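# Three arms pass a ball by gutters into a roofed box

## Task

Get the ball out of the gutter it starts in and into the box beside a different arm; that box has a roof and one open side. The box must not be moved, raised, rotated or tilted beyond a tiny amount, or the attempt fails. The ball may be tipped from one gutter into another and then into the box. If the ball ends up noticeably lower than the table surfaces while no robot is carrying it, the attempt fails. A gutter only holds the ball while its open end is raised above the other end; if its handle is held vertical, the ball rolls out. Arm bases in metres, with heading in degrees counter-clockwise from +x: arm1 x=-1.71 y=+0.55 z=+0.92 heading -13; arm2 x=+0.00 y=+0.09 z=+0.92 heading -88; arm3 x=+1.71 y=+0.30 z=+0.94 heading -166. Finish by releasing everything and pulling the arms away; the ball counts as delivered only if it stays in the box without a robot holding it there. Do not push or carry anything out of the work area.

## Robot and tools

Setup: three identical i2rt Big YAM arms, arm1, arm2 and arm3, each with six revolute joints, a two-finger gripper and a wrist camera. Room cameras: cam_end_1, cam_end_2, cam_gap_1, cam_gap_2, cam_side, cam_top. Wrist cameras: arm1_cam_wrist, arm2_cam_wrist, arm3_cam_wrist. With joints 1 and 6 at zero and the hand level and pointing ahead, the wrist camera rides on top of the hand looking toward the fingertips. Reach is roughly 1.0 m measured from the joint-1 axis. Loose objects may occasionally get a short shove from outside.

Frame: one shared world frame, origin on the floor, +z up. The base positions and headings listed in the task are in this frame. The hand point lies halfway between the fingertips; the hand's z axis runs along the fingers, and the fingers open and close along its y axis.

execute_actions(actions, cameras): actions is a list holding either exactly one action or nothing. An empty list only reports state and images. One action is an object keyed by arm name ("arm1", "arm2", "arm3"); each arm present gets a "joints" object of absolute targets, not offsets, named by joint. Keys and valid ranges: joint1_rad -2.879 to 2.879 (base yaw, positive counter-clockwise seen from above, zero = arm extends along the base heading); joint2_rad 0 to 3.141 (shoulder; zero has the upper arm lying back roughly horizontal, increasing raises it and then swings it forward); joint3_rad 0 to 3.019 (elbow; zero is fully folded, increasing opens it); joint4_rad -1.692 to 1.57 (hand pitch, positive tips the fingers up); joint5_rad -1.57 to 1.57 (hand sideways swing, positive toward the arm's right); joint6_rad -2.094 to 2.094 (hand roll, positive clockwise when viewed from behind the hand); gripper_m 0 to 0.093 (fingertip gap in metres). Completion tolerances: ±0.045, ±0.14, ±0.09, ±0.055, ±0.03, ±0.035 rad and ±0.003 m. Each action is capped at 15 s. All arms start together and may finish at different moments; joints move at unequal rates, so the hand can sweep a wide curve. Omitted joints or arms may still be driving toward earlier targets. Unknown keys or values outside the ranges cause the whole call to be rejected with no motion. cameras lists which images come back (omitted, null or ["all"] gives all; [] gives none); the "pictures" line gives the image order. Example: {"arm1": {"joints": {"gripper_m": 0.05}}, "arm2": {"joints": {"joint1_rad": 0.3}}}.

wait(seconds): 0 to 10 s with no new command; returns the same as an empty execute_actions.

zoom_image(camera, region): enlarges part of a camera's most recent full image; region is [x0, y0, x1, y1] in pixels from the top-left corner, no larger than 504 by 504. Room cameras are 896x504, wrist cameras 504x504 fisheye.

finished_scene(scene): closes the given scene after the last command has been held; irreversible, and its result says whether the goal was met. Replying without any tool call also ends things.

Reading results: joint_status tells how each commanded joint finished. "off_target" means it stopped short and may still be pushing. After "contact_stop" or "time_out" the joint holds where it stopped, though a timed-out joint may keep a target up to 0.375, 0.375, 0.113, 0.225, 0.075, 0.3 rad (joints 1 to 6) away and keep pressing; on_its_own lists such joints, and "held at" there is the held target, not the actual angle. Sending a joint its reported position relieves the push. "joint command not followed" plus a "cause:" line means a self/inter-arm clearance check blocked that arm's joint targets (the gripper target still runs); those joints show "not_followed" and may be retried on later actions until the path is free or new targets pass. Tiny target changes may not move a joint. A loaded joint sags.

Cautions: the arms do not stop on contact and can squeeze hard, so avoid pressing into the box, tables or each other. Two robots pressing hard together ends the run as a failure; the clearance check ignores fingers, gripper housings and wrist cameras and can react too late. Holding loads heats motors; a MOTOR HOT line appears from 85 °C, and at 100 °C the arm goes limp (OVER-TEMPERATURE FAULT, joints marked "limit_stop_at_motor_heat"; resend targets afterwards). If a result reports a stop, the remaining motion calls in that reply are skipped. Avoid dropping the ball onto the floor, slamming, or nudging the box. Tilt gutters gently so the ball rolls rather than flies, keep the open end high while carrying, and at the end open the grippers and retreat so nothing rests on a robot. Fewer and quicker motions are preferred.

Each tool is called after ">>>" in YAML: its name, and indented under it one key for each argument.

## Session

I'll start by looking at the scene.

>>> execute_actions:
  actions: []

Scene clock: 0.00 s.
arm1.joint_positions: joint1_rad=-0.441 joint2_rad=+0.288 joint3_rad=+1.404 joint4_rad=-1.318 joint5_rad=+0.157 joint6_rad=+0.621 gripper_m=+0.095
arm1.joint_status: not commanded
arm1.hand: x=-1.6732 y=+0.4737 z=+1.5147 quat_wxyz=(-0.631, -0.508, -0.582, +0.073) (m; scene frame)
arm2.joint_positions: joint1_rad=-0.867 joint2_rad=+0.606 joint3_rad=+1.356 joint4_rad=-1.162 joint5_rad=-0.057 joint6_rad=+0.017 gripper_m=+0.094
arm2.joint_status: not commanded
arm2.hand: x=-0.1837 y=-0.0909 z=+1.4837 quat_wxyz=(-0.228, -0.777, -0.311, +0.497) (m; scene frame)
arm3.joint_positions: joint1_rad=+0.291 joint2_rad=+0.582 joint3_rad=+1.649 joint4_rad=-1.508 joint5_rad=-0.196 joint6_rad=+0.310 gripper_m=+0.095
arm3.joint_status: not commanded
arm3.hand: x=+1.6005 y=+0.1958 z=+1.5655 quat_wxyz=(-0.292, -0.832, -0.144, +0.450) (m; scene frame)
pictures: arm1_cam_wrist, arm2_cam_wrist, arm3_cam_wrist, cam_end_1, cam_end_2, cam_gap_1, cam_gap_2, cam_side, cam_top
Images, in order (width x height): arm1_cam_wrist 504x504, arm2_cam_wrist 504x504, arm3_cam_wrist 504x504, cam_end_1 896x504, cam_end_2 896x504, cam_gap_1 896x504, cam_gap_2 896x504, cam_side 896x504, cam_top 896x504.

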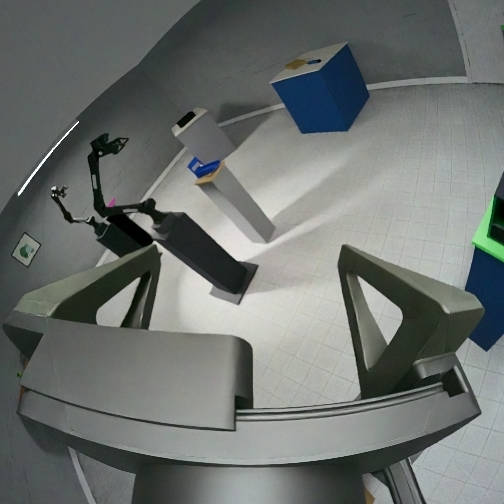

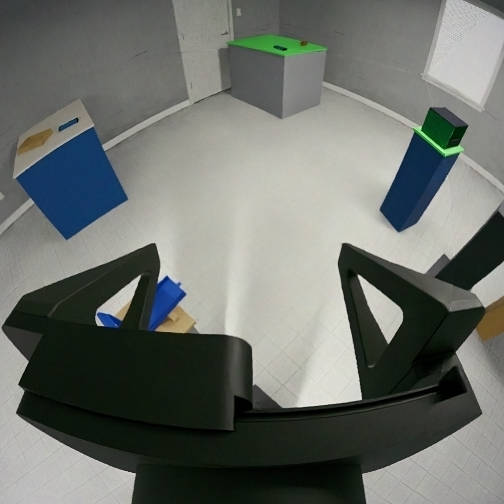

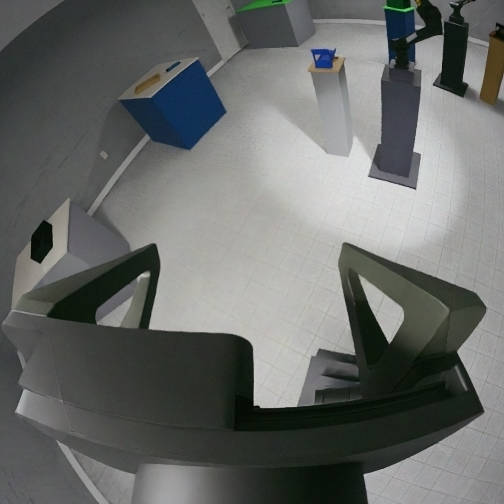

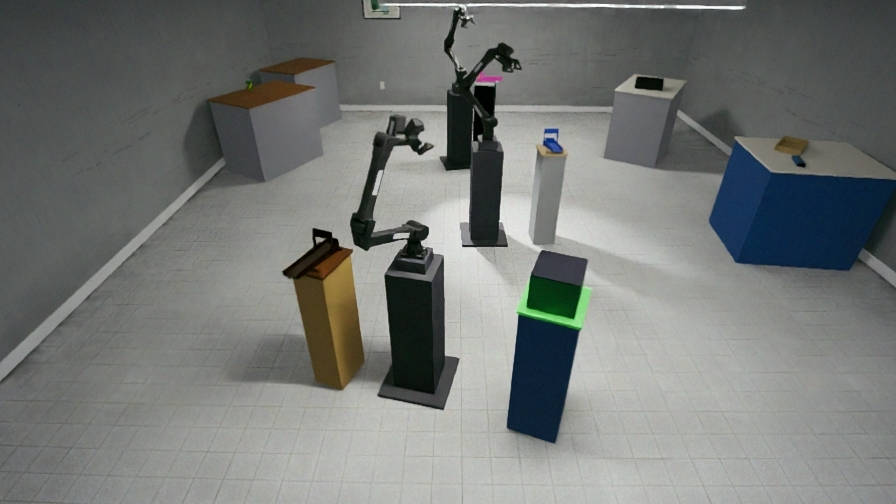

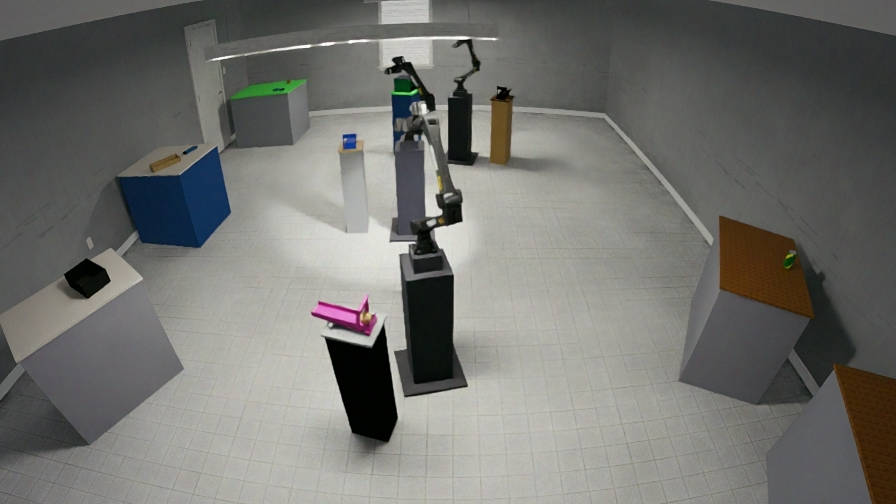

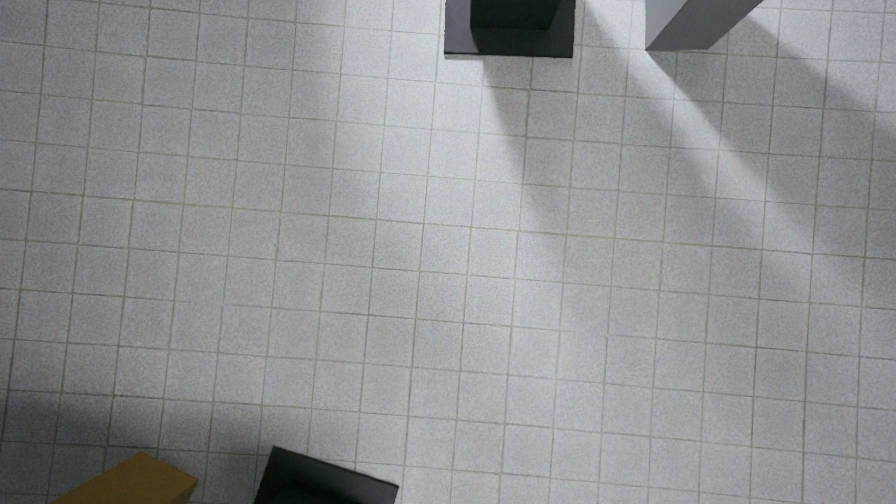

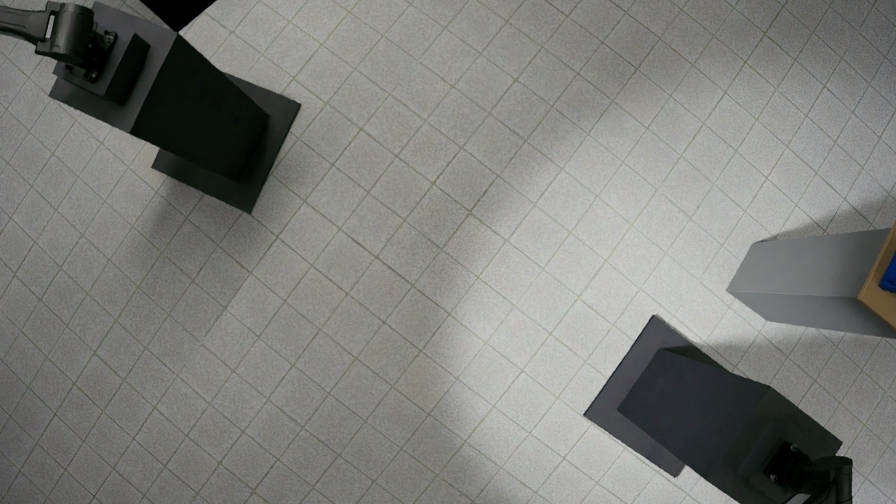

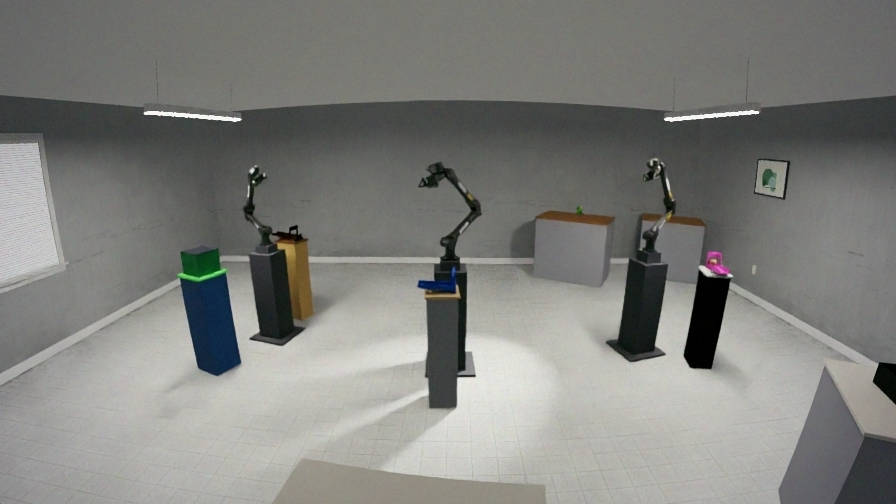

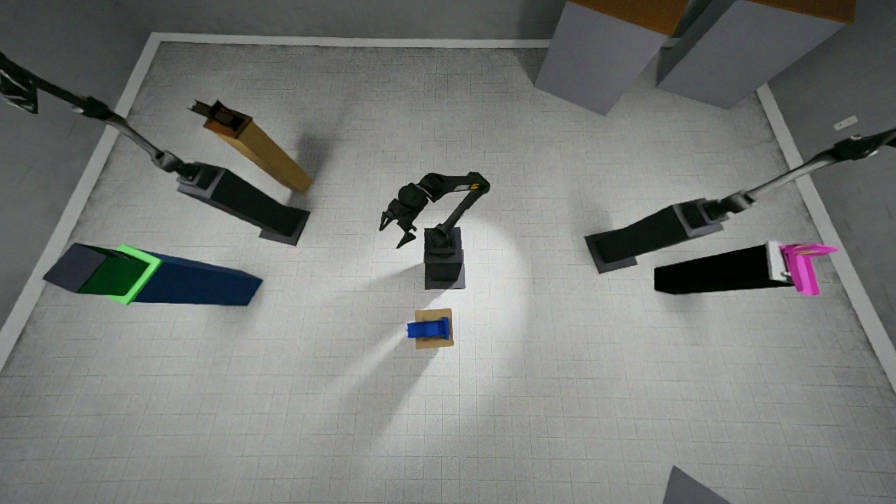

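>>> zoom_image:
  camera: "cam_end_2"
  region: [290, 270, 410, 360]

>>> zoom_image:
  camera: "cam_end_1"
  region: [270, 210, 610, 350]

>>> zoom_image:
  camera: "cam_top"
  region: [380, 290, 480, 360]

>>> zoom_image:
  camera: "cam_side"
  region: [400, 255, 490, 315]

>>> zoom_image:
  camera: "cam_side"
  region: [160, 210, 330, 300]

>>> zoom_image:
  camera: "cam_side"
  region: [680, 235, 760, 295]

Region (290, 270, 410, 360) of cam_end_2's 896x504 image, scaled by 4.200, with more detail than that image has; it fills the top 378 rows of this view, and the rest is white.

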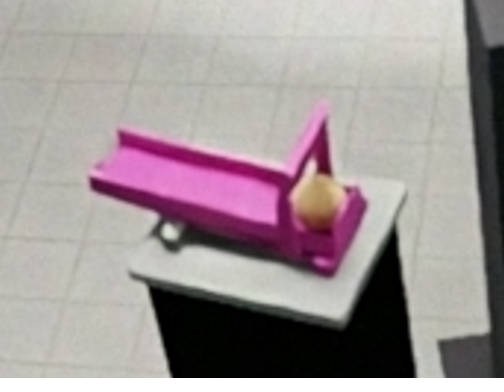

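Region (270, 210, 610, 350) of cam_end_1's 896x504 image, scaled by 1.482, with more detail than that image has; it fills the top 208 rows of this view, and the rest is white.

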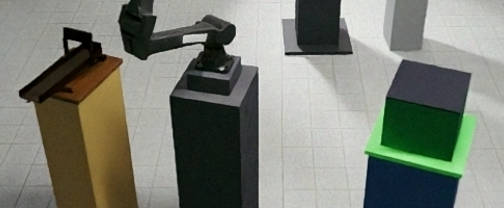

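Region (380, 290, 480, 360) of cam_top's 896x504 image, scaled by 5.040, with more detail than that image has; it fills the top 353 rows of this view, and the rest is white.

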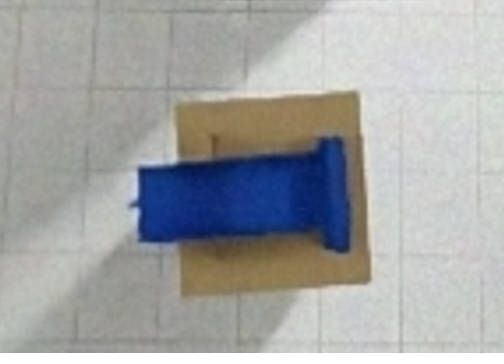

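Region (400, 255, 490, 315) of cam_side's 896x504 image, scaled by 5.600, with more detail than that image has.

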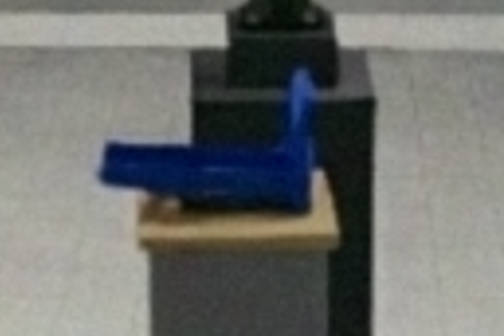

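Region (160, 210, 330, 300) of cam_side's 896x504 image, scaled by 2.965, with more detail than that image has; it fills the top 267 rows of this view, and the rest is white.

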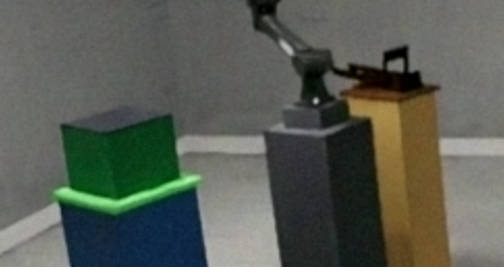

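Region (680, 235, 760, 295) of cam_side's 896x504 image, scaled by 6.300, with more detail than that image has; it fills the top 378 rows of this view, and the rest is white.

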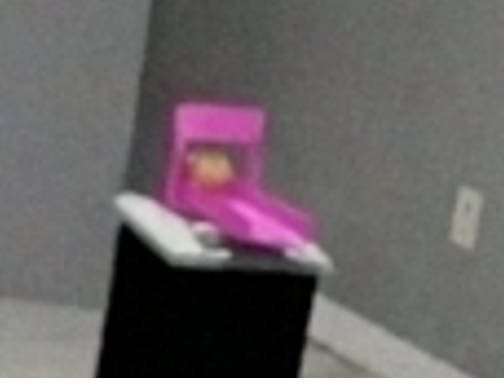

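>>> zoom_image:
  camera: "cam_top"
  region: [30, 80, 330, 320]

>>> zoom_image:
  camera: "cam_top"
  region: [360, 160, 520, 360]

>>> zoom_image:
  camera: "cam_top"
  region: [570, 170, 870, 320]

>>> zoom_image:
  camera: "arm2_cam_wrist"
  region: [390, 90, 490, 180]

Region (30, 80, 330, 320) of cam_top's 896x504 image, scaled by 1.680, with more detail than that image has; it fills the top 403 rows of this view, and the rest is white.

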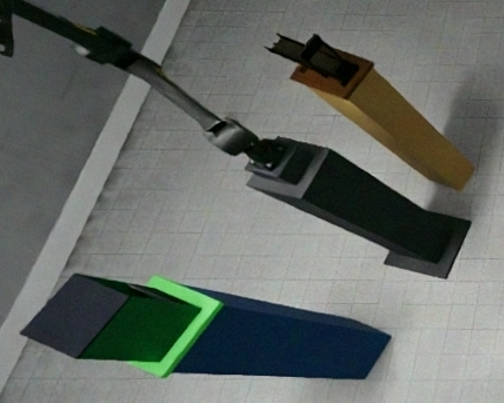

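Region (360, 160, 520, 360) of cam_top's 896x504 image, scaled by 2.520, with more detail than that image has; it fills the left 403 columns of this view, and the rest is white.

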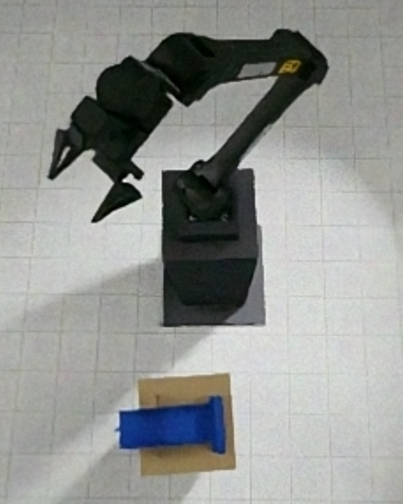

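Region (570, 170, 870, 320) of cam_top's 896x504 image, scaled by 1.680, with more detail than that image has.

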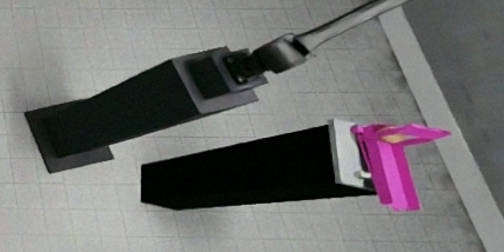

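Region (390, 90, 490, 180) of arm2_cam_wrist's 504x504 image, scaled by 5.040, with more detail than that image has; it fills the top 454 rows of this view, and the rest is white.

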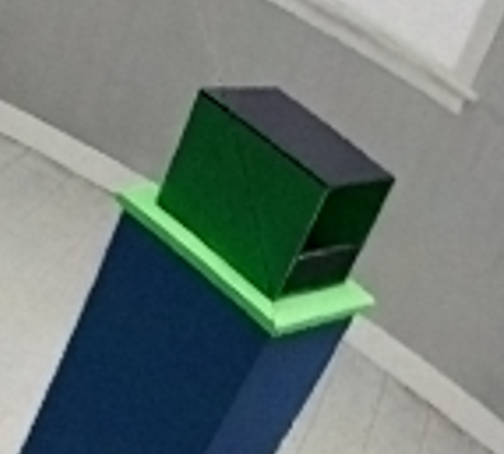

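>>> execute_actions:
  actions:
    - {"arm1":{"joints":{"joint1_rad":1.6,"joint2_rad":1.7,"joint3_rad":1.7,"joint4_rad":-1.57,"joint5_rad":0,"joint6_rad":0,"gripper_m":0.06}},"arm2":{"joints":{"joint1_rad":0.05,"joint2_rad":1.7,"joint3_rad":1.7,"joint4_rad":-1.57,"joint5_rad":0,"joint6_rad":0,"gripper_m":0.06}},"arm3":{"joints":{"joint1_rad":2.3,"joint2_rad":1.8,"joint3_rad":1.8,"joint4_rad":-1.57,"joint5_rad":0,"joint6_rad":-0.3,"gripper_m":0.06}}}
  cameras: ["arm1_cam_wrist","arm2_cam_wrist","arm3_cam_wrist","cam_side"]

Scene clock: 5.13 s.
arm1.joint_positions: joint1_rad=+1.602 joint2_rad=+1.706 joint3_rad=+1.700 joint4_rad=-1.558 joint5_rad=-0.001 joint6_rad=+0.013 gripper_m=+0.060
arm1.joint_status: all done
arm1.hand: x=-1.6126 y=+1.0630 z=+1.1701 quat_wxyz=(-0.009, +0.627, -0.779, -0.001) (m; scene frame)
arm2.joint_positions: joint1_rad=+0.060 joint2_rad=+1.714 joint3_rad=+1.684 joint4_rad=-1.562 joint5_rad=+0.000 joint6_rad=+0.008 gripper_m=+0.060
arm2.joint_status: all done
arm2.hand: x=+0.0510 y=-0.4298 z=+1.1602 quat_wxyz=(+0.005, -0.673, -0.740, -0.008) (m; scene frame)
arm3.joint_positions: joint1_rad=+2.307 joint2_rad=+1.808 joint3_rad=+1.791 joint4_rad=-1.562 joint5_rad=+0.000 joint6_rad=-0.294 gripper_m=+0.060
arm3.joint_status: all done
arm3.hand: x=+2.1733 y=-0.0139 z=+1.1733 quat_wxyz=(+0.000, -0.151, -0.989, -0.004) (m; scene frame)
pictures: arm1_cam_wrist, arm2_cam_wrist, arm3_cam_wrist, cam_side
Images, in order (width x height): arm1_cam_wrist 504x504, arm2_cam_wrist 504x504, arm3_cam_wrist 504x504, cam_side 896x504.

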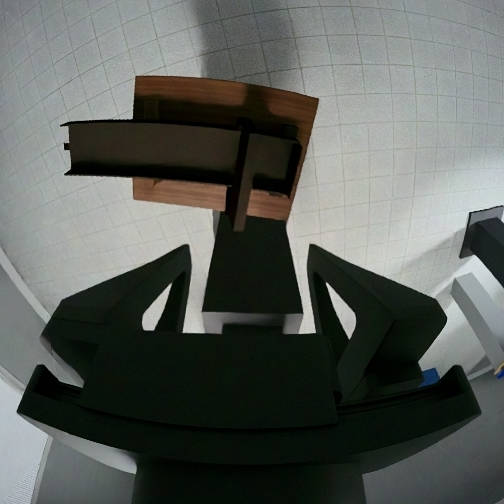

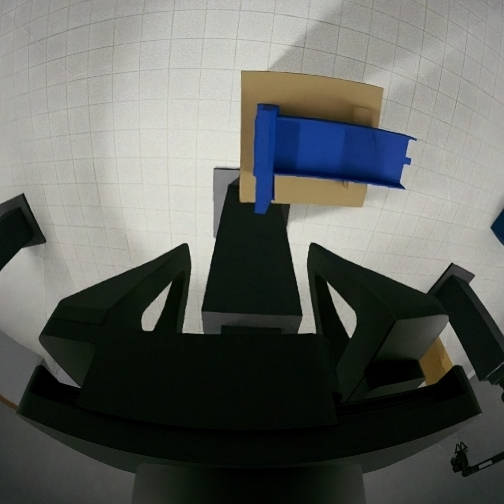

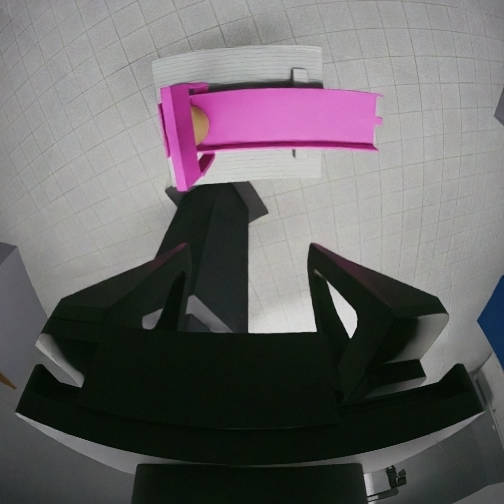

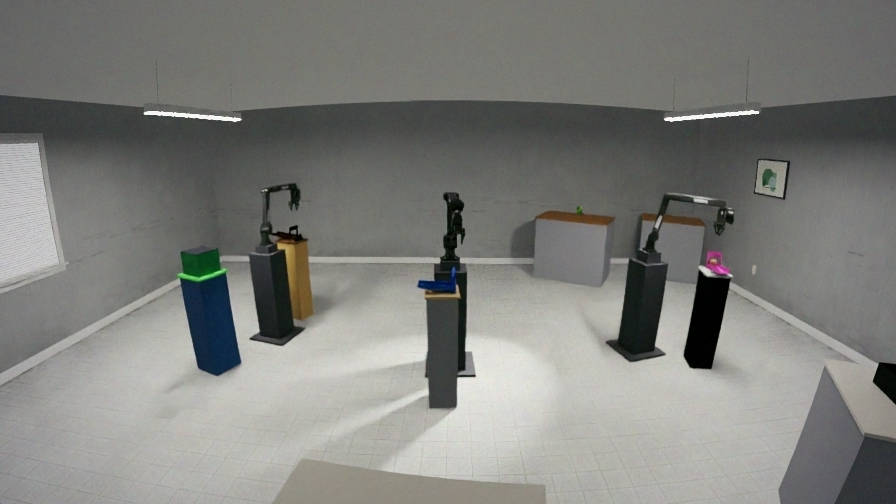

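>>> zoom_image:
  camera: "arm3_cam_wrist"
  region: [130, 30, 400, 230]

>>> zoom_image:
  camera: "arm1_cam_wrist"
  region: [50, 60, 340, 250]

>>> zoom_image:
  camera: "arm2_cam_wrist"
  region: [200, 50, 430, 230]

Region (130, 30, 400, 230) of arm3_cam_wrist's 504x504 image, scaled by 1.867, with more detail than that image has; it fills the top 373 rows of this view, and the rest is white.

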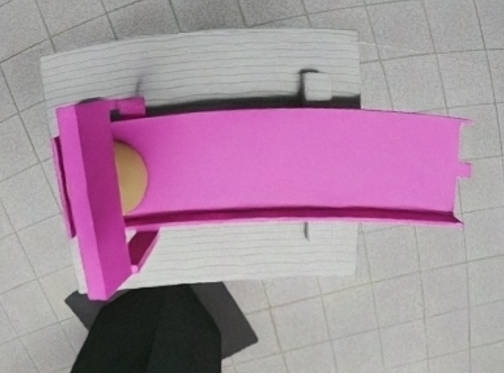

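Region (50, 60, 340, 250) of arm1_cam_wrist's 504x504 image, scaled by 1.738, with more detail than that image has; it fills the top 330 rows of this view, and the rest is white.

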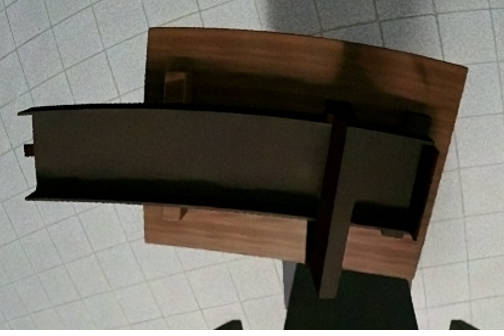

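Region (200, 50, 430, 230) of arm2_cam_wrist's 504x504 image, scaled by 2.191, with more detail than that image has; it fills the top 394 rows of this view, and the rest is white.

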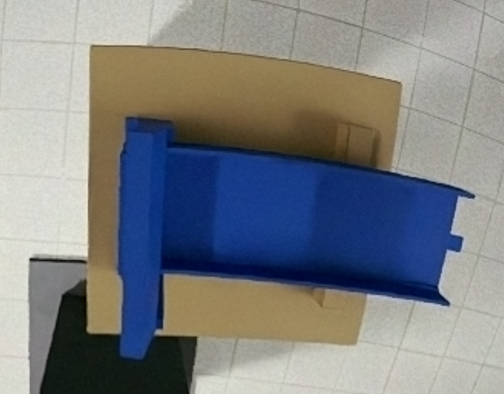

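>>> execute_actions:
  actions:
    - {"arm1":{"joints":{"joint1_rad":1.523,"joint2_rad":1.72,"joint3_rad":1.45,"joint4_rad":-1.272,"joint5_rad":-0.2,"joint6_rad":0.1}},"arm2":{"joints":{"joint1_rad":0.119,"joint2_rad":1.77,"joint3_rad":1.48,"joint4_rad":-1.277,"joint5_rad":0.2,"joint6_rad":0.05}},"arm3":{"joints":{"joint1_rad":2.528,"joint2_rad":1.872,"joint3_rad":1.58,"joint4_rad":-1.238,"joint5_rad":0.2,"joint6_rad":-0.15}}}
  cameras: ["arm1_cam_wrist","arm2_cam_wrist","arm3_cam_wrist","cam_side"]

Scene clock: 8.93 s.
arm1.joint_positions: joint1_rad=+1.518 joint2_rad=+1.712 joint3_rad=+1.461 joint4_rad=-1.286 joint5_rad=-0.198 joint6_rad=+0.085 gripper_m=+0.060
arm1.joint_status: all done
arm1.hand: x=-1.6021 y=+1.0594 z=+1.0802 quat_wxyz=(+0.042, +0.564, -0.820, -0.086) (m; scene frame)
arm2.joint_positions: joint1_rad=+0.120 joint2_rad=+1.769 joint3_rad=+1.475 joint4_rad=-1.286 joint5_rad=+0.196 joint6_rad=+0.041 gripper_m=+0.060
arm2.joint_status: all done
arm2.hand: x=+0.0501 y=-0.4380 z=+1.0572 quat_wxyz=(+0.062, -0.660, -0.745, +0.072) (m; scene frame)
arm3.joint_positions: joint1_rad=+2.525 joint2_rad=+1.882 joint3_rad=+1.578 joint4_rad=-1.247 joint5_rad=+0.197 joint6_rad=-0.157 gripper_m=+0.060
arm3.joint_status: all done
arm3.hand: x=+2.2327 y=+0.0565 z=+1.0571 quat_wxyz=(+0.013, -0.111, -0.989, +0.096) (m; scene frame)
pictures: arm1_cam_wrist, arm2_cam_wrist, arm3_cam_wrist, cam_side
Images, in order (width x height): arm1_cam_wrist 504x504, arm2_cam_wrist 504x504, arm3_cam_wrist 504x504, cam_side 896x504.

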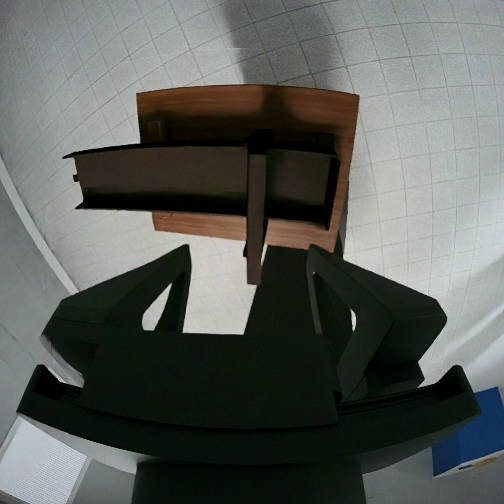

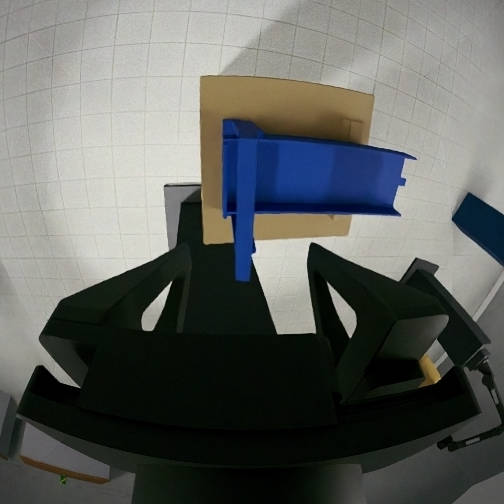

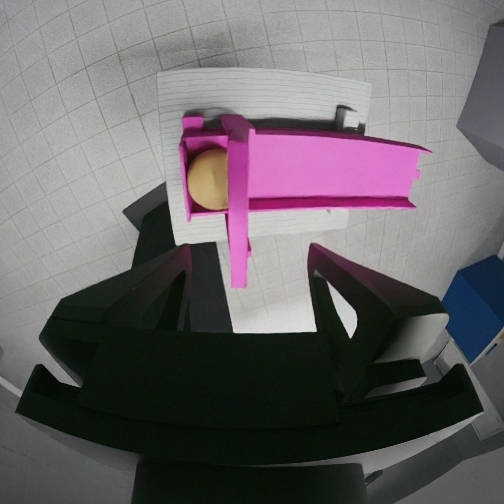

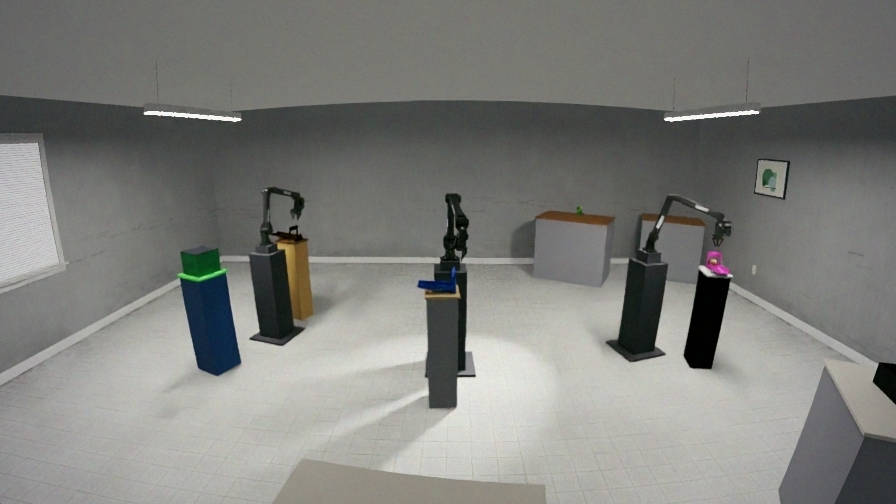

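>>> zoom_image:
  camera: "arm3_cam_wrist"
  region: [150, 90, 350, 310]

>>> zoom_image:
  camera: "arm2_cam_wrist"
  region: [150, 90, 350, 310]

>>> zoom_image:
  camera: "arm1_cam_wrist"
  region: [150, 90, 350, 310]

Region (150, 90, 350, 310) of arm3_cam_wrist's 504x504 image, scaled by 2.291, with more detail than that image has; it fills the left 458 columns of this view, and the rest is white.

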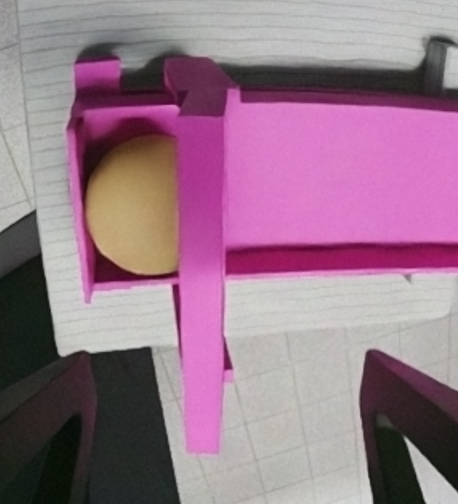

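Region (150, 90, 350, 310) of arm2_cam_wrist's 504x504 image, scaled by 2.291, with more detail than that image has; it fills the left 458 columns of this view, and the rest is white.

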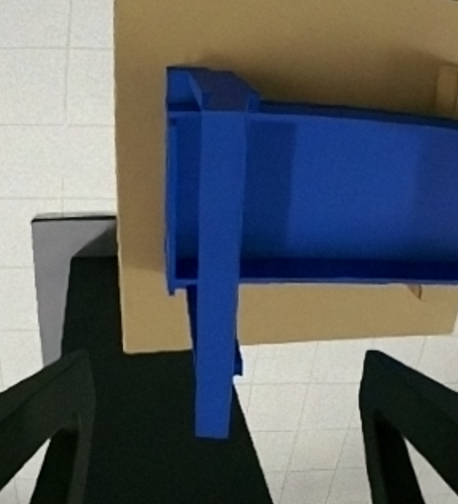

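Region (150, 90, 350, 310) of arm1_cam_wrist's 504x504 image, scaled by 2.291, with more detail than that image has; it fills the left 458 columns of this view, and the rest is white.

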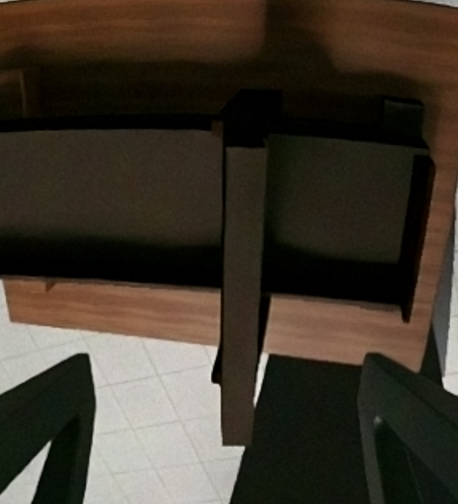

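>>> execute_actions:
  actions:
    - {"arm1":{"joints":{"joint1_rad":1.551,"joint2_rad":1.773,"joint3_rad":1.268,"joint4_rad":-1.06,"joint5_rad":-0.2,"joint6_rad":0.15}},"arm2":{"joints":{"joint1_rad":0.093,"joint2_rad":1.822,"joint3_rad":1.32,"joint4_rad":-1.066,"joint5_rad":0.2,"joint6_rad":0.055}},"arm3":{"joints":{"joint1_rad":2.505,"joint2_rad":1.92,"joint3_rad":1.438,"joint4_rad":-1.05,"joint5_rad":0.2,"joint6_rad":-0.15}}}
  cameras: ["arm1_cam_wrist","arm2_cam_wrist","arm3_cam_wrist"]

Scene clock: 19.00 s.
arm1.joint_positions: joint1_rad=+1.543 joint2_rad=+1.772 joint3_rad=+1.273 joint4_rad=-1.073 joint5_rad=-0.198 joint6_rad=+0.135 gripper_m=+0.060
arm1.joint_status: all done
arm1.hand: x=-1.6191 y=+1.0418 z=+0.9840 quat_wxyz=(+0.059, +0.552, -0.829, -0.073) (m; scene frame)
arm2.joint_positions: joint1_rad=+0.102 joint2_rad=+1.816 joint3_rad=+1.317 joint4_rad=-1.076 joint5_rad=+0.196 joint6_rad=+0.046 gripper_m=+0.060
arm2.joint_status: all done
arm2.hand: x=+0.0394 y=-0.4268 z=+0.9779 quat_wxyz=(+0.061, -0.669, -0.737, +0.073) (m; scene frame)
arm3.joint_positions: joint1_rad=+2.508 joint2_rad=+1.917 joint3_rad=+1.441 joint4_rad=-1.059 joint5_rad=+0.197 joint6_rad=-0.157 gripper_m=+0.060
arm3.joint_status: all done
arm3.hand: x=+2.2206 y=+0.0517 z=+0.9899 quat_wxyz=(+0.006, -0.120, -0.988, +0.098) (m; scene frame)
pictures: arm1_cam_wrist, arm2_cam_wrist, arm3_cam_wrist
Images, in order (width x height): arm1_cam_wrist 504x504, arm2_cam_wrist 504x504, arm3_cam_wrist 504x504.

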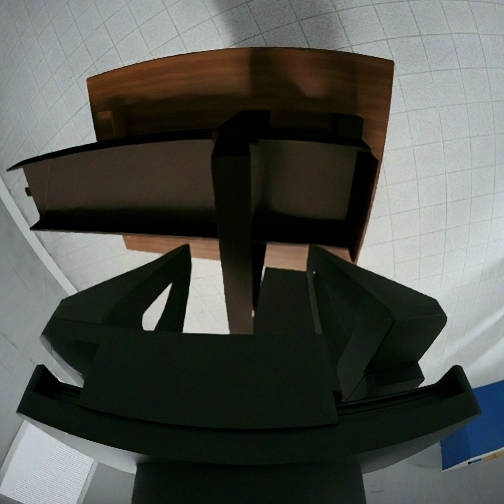

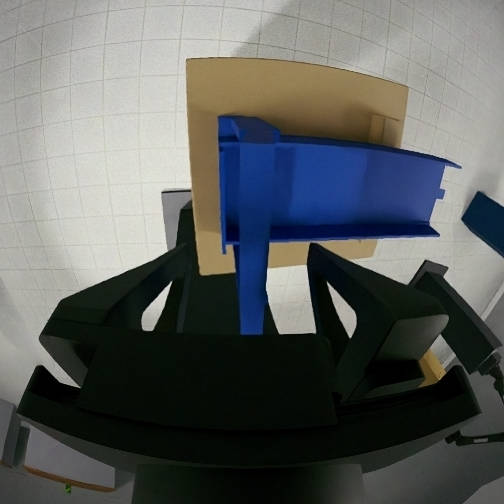

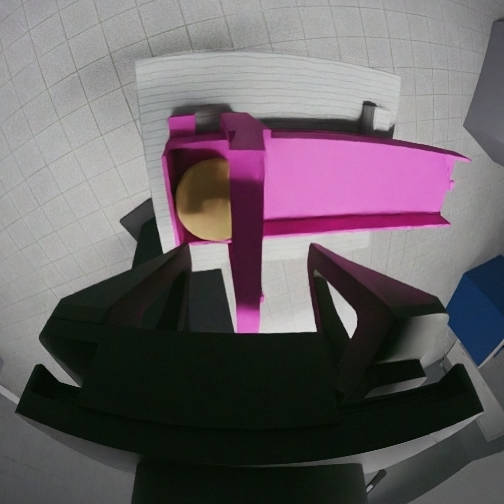

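>>> execute_actions:
  actions:
    - {"arm1":{"joints":{"joint1_rad":1.563,"gripper_m":0.03}},"arm2":{"joints":{"joint1_rad":0.085,"joint2_rad":1.83,"gripper_m":0.03}},"arm3":{"joints":{"joint2_rad":1.94,"gripper_m":0.03}}}
  cameras: ["arm1_cam_wrist","arm2_cam_wrist","arm3_cam_wrist"]

Scene clock: 19.80 s.
arm1.joint_positions: joint1_rad=+1.552 joint2_rad=+1.772 joint3_rad=+1.273 joint4_rad=-1.073 joint5_rad=-0.198 joint6_rad=+0.135 gripper_m=+0.030
arm1.joint_status: all done
arm1.hand: x=-1.6233 y=+1.0426 z=+0.9839 quat_wxyz=(+0.059, +0.555, -0.826, -0.072) (m; scene frame)
arm2.joint_positions: joint1_rad=+0.097 joint2_rad=+1.816 joint3_rad=+1.317 joint4_rad=-1.076 joint5_rad=+0.196 joint6_rad=+0.046 gripper_m=+0.030
arm2.joint_status: all done
arm2.hand: x=+0.0369 y=-0.4270 z=+0.9779 quat_wxyz=(+0.061, -0.671, -0.736, +0.073) (m; scene frame)
arm3.joint_positions: joint1_rad=+2.508 joint2_rad=+1.917 joint3_rad=+1.441 joint4_rad=-1.059 joint5_rad=+0.197 joint6_rad=-0.157 gripper_m=+0.030
arm3.joint_status: all done
arm3.hand: x=+2.2205 y=+0.0518 z=+0.9897 quat_wxyz=(+0.006, -0.120, -0.988, +0.098) (m; scene frame)
pictures: arm1_cam_wrist, arm2_cam_wrist, arm3_cam_wrist
Images, in order (width x height): arm1_cam_wrist 504x504, arm2_cam_wrist 504x504, arm3_cam_wrist 504x504.

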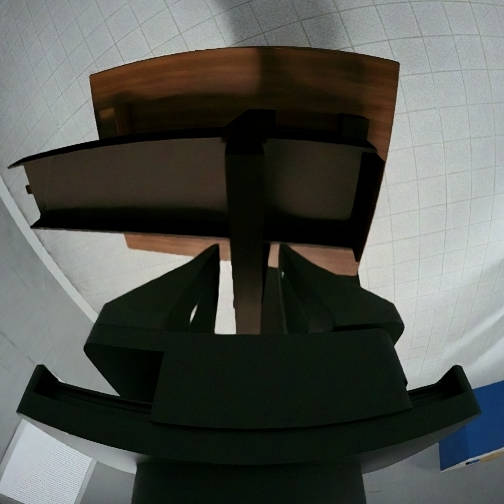

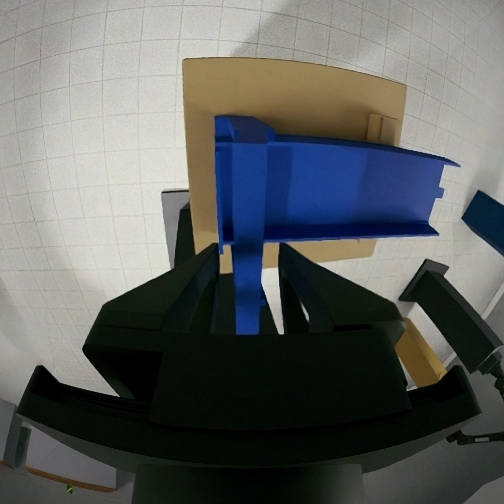

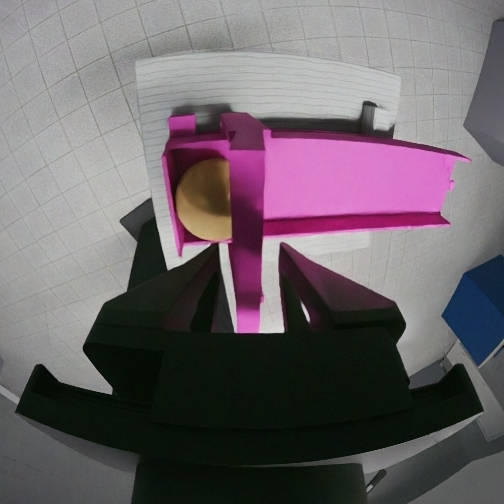

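>>> execute_actions:
  actions:
    - {"arm1":{"joints":{"gripper_m":0.0}},"arm2":{"joints":{"joint2_rad":1.816,"gripper_m":0.0}},"arm3":{"joints":{"joint2_rad":1.92,"joint3_rad":1.412}}}
  cameras: ["arm3_cam_wrist"]

Scene clock: 20.53 s.
arm1.joint_positions: joint1_rad=+1.552 joint2_rad=+1.770 joint3_rad=+1.273 joint4_rad=-1.073 joint5_rad=-0.206 joint6_rad=+0.135 gripper_m=+0.012
arm1.joint_status: gripper_m off_target (ended at +0.012, target +0.000)
arm1.hand: x=-1.6248 y=+1.0431 z=+0.9849 quat_wxyz=(+0.062, +0.555, -0.826, -0.076) (m; scene frame)
arm2.joint_positions: joint1_rad=+0.097 joint2_rad=+1.815 joint3_rad=+1.317 joint4_rad=-1.076 joint5_rad=+0.204 joint6_rad=+0.050 gripper_m=+0.011
arm2.joint_status: gripper_m off_target (ended at +0.011, target +0.000); the others done
arm2.hand: x=+0.0355 y=-0.4272 z=+0.9786 quat_wxyz=(+0.063, -0.672, -0.734, +0.076) (m; scene frame)
arm3.joint_positions: joint1_rad=+2.508 joint2_rad=+1.917 joint3_rad=+1.421 joint4_rad=-1.058 joint5_rad=+0.197 joint6_rad=-0.157 gripper_m=+0.030
arm3.joint_status: all done
arm3.hand: x=+2.2131 y=+0.0549 z=+0.9827 quat_wxyz=(+0.015, -0.120, -0.988, +0.095) (m; scene frame)
pictures: arm3_cam_wrist
Images, in order (width x height): arm3_cam_wrist 504x504.

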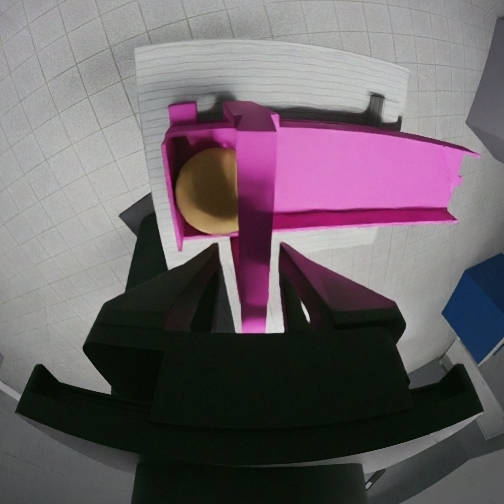

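>>> execute_actions:
  actions:
    - {"arm1":{"joints":{"joint2_rad":1.62}},"arm2":{"joints":{"joint2_rad":1.67}},"arm3":{"joints":{"gripper_m":0.0}}}
  cameras: ["arm1_cam_wrist","arm2_cam_wrist","arm3_cam_wrist","cam_side"]

Scene clock: 21.77 s.
arm1.joint_positions: joint1_rad=+1.552 joint2_rad=+1.613 joint3_rad=+1.269 joint4_rad=-1.073 joint5_rad=-0.196 joint6_rad=+0.136 gripper_m=+0.012
arm1.joint_status: all done
arm1.hand: x=-1.6234 y=+1.0455 z=+1.0586 quat_wxyz=(+0.001, +0.560, -0.819, -0.123) (m; scene frame)
arm2.joint_positions: joint1_rad=+0.096 joint2_rad=+1.673 joint3_rad=+1.315 joint4_rad=-1.075 joint5_rad=+0.200 joint6_rad=+0.050 gripper_m=+0.011
arm2.joint_status: all done
arm2.hand: x=+0.0361 y=-0.4318 z=+1.0482 quat_wxyz=(+0.008, -0.676, -0.727, +0.119) (m; scene frame)
arm3.joint_positions: joint1_rad=+2.508 joint2_rad=+1.917 joint3_rad=+1.421 joint4_rad=-1.058 joint5_rad=+0.204 joint6_rad=-0.154 gripper_m=+0.012
arm3.joint_status: gripper_m off_target (ended at +0.012, target +0.000)
arm3.hand: x=+2.2125 y=+0.0536 z=+0.9829 quat_wxyz=(+0.016, -0.121, -0.988, +0.099) (m; scene frame)
pictures: arm1_cam_wrist, arm2_cam_wrist, arm3_cam_wrist, cam_side
Images, in order (width x height): arm1_cam_wrist 504x504, arm2_cam_wrist 504x504, arm3_cam_wrist 504x504, cam_side 896x504.

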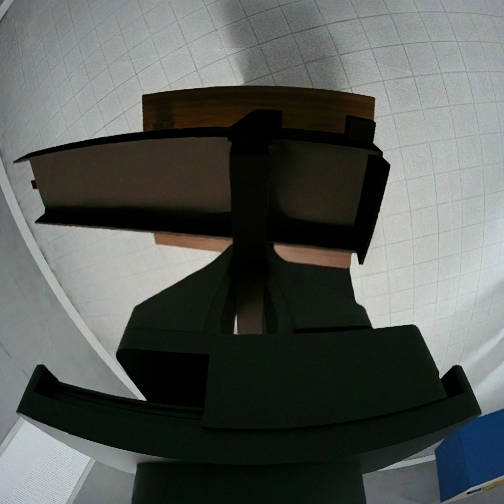

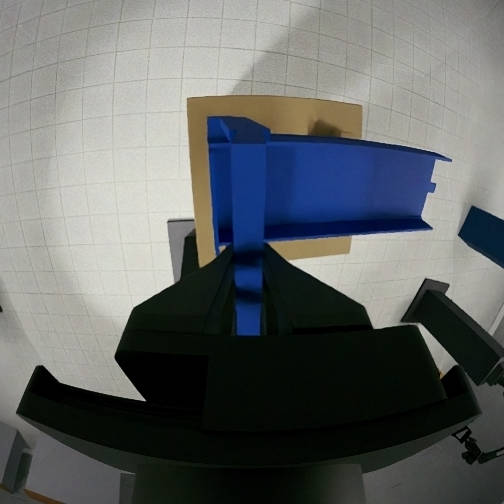

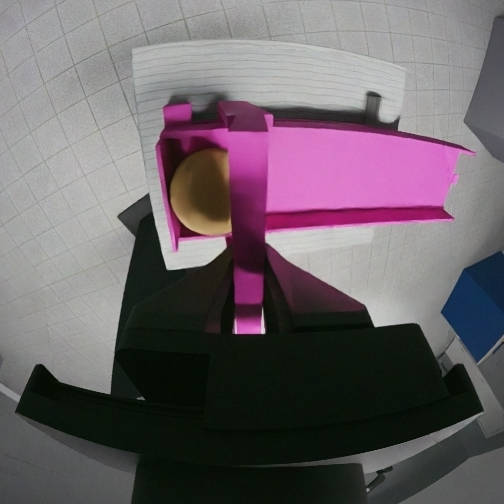

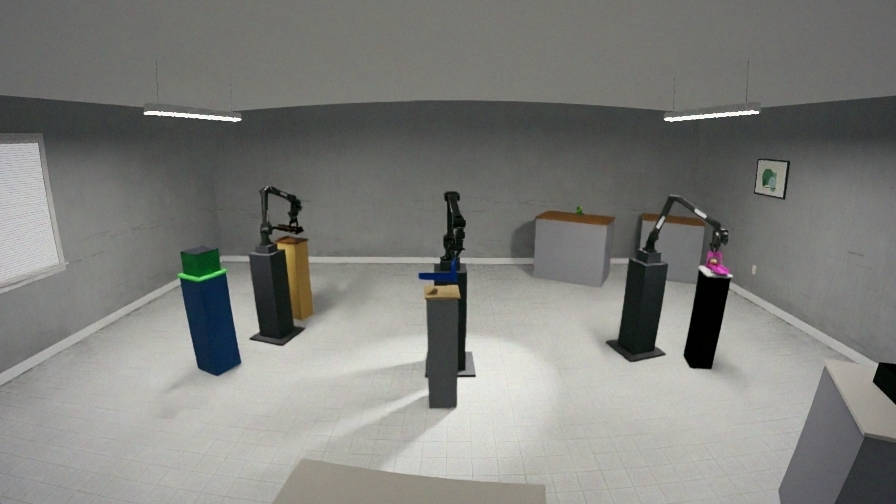

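>>> zoom_image:
  camera: "cam_side"
  region: [400, 220, 500, 310]

Region (400, 220, 500, 310) of cam_side's 896x504 image, scaled by 5.040, with more detail than that image has; it fills the top 454 rows of this view, and the rest is white.

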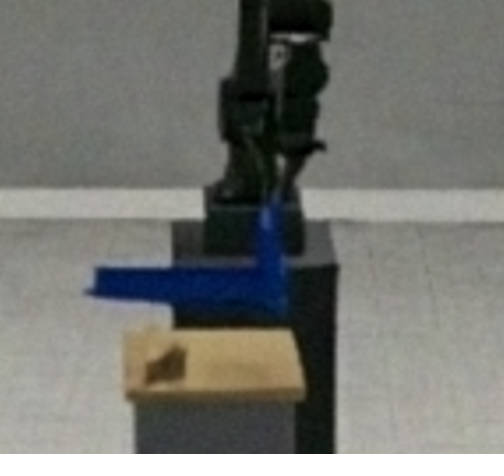

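>>> zoom_image:
  camera: "arm3_cam_wrist"
  region: [140, 80, 500, 270]

Region (140, 80, 500, 270) of arm3_cam_wrist's 504x504 image, scaled by 1.400, with more detail than that image has; it fills the top 266 rows of this view, and the rest is white.

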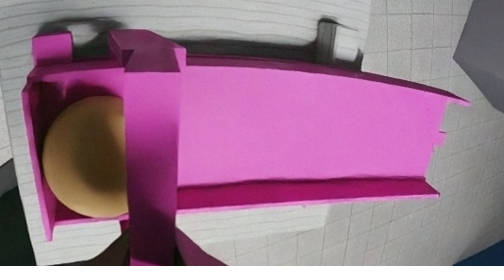

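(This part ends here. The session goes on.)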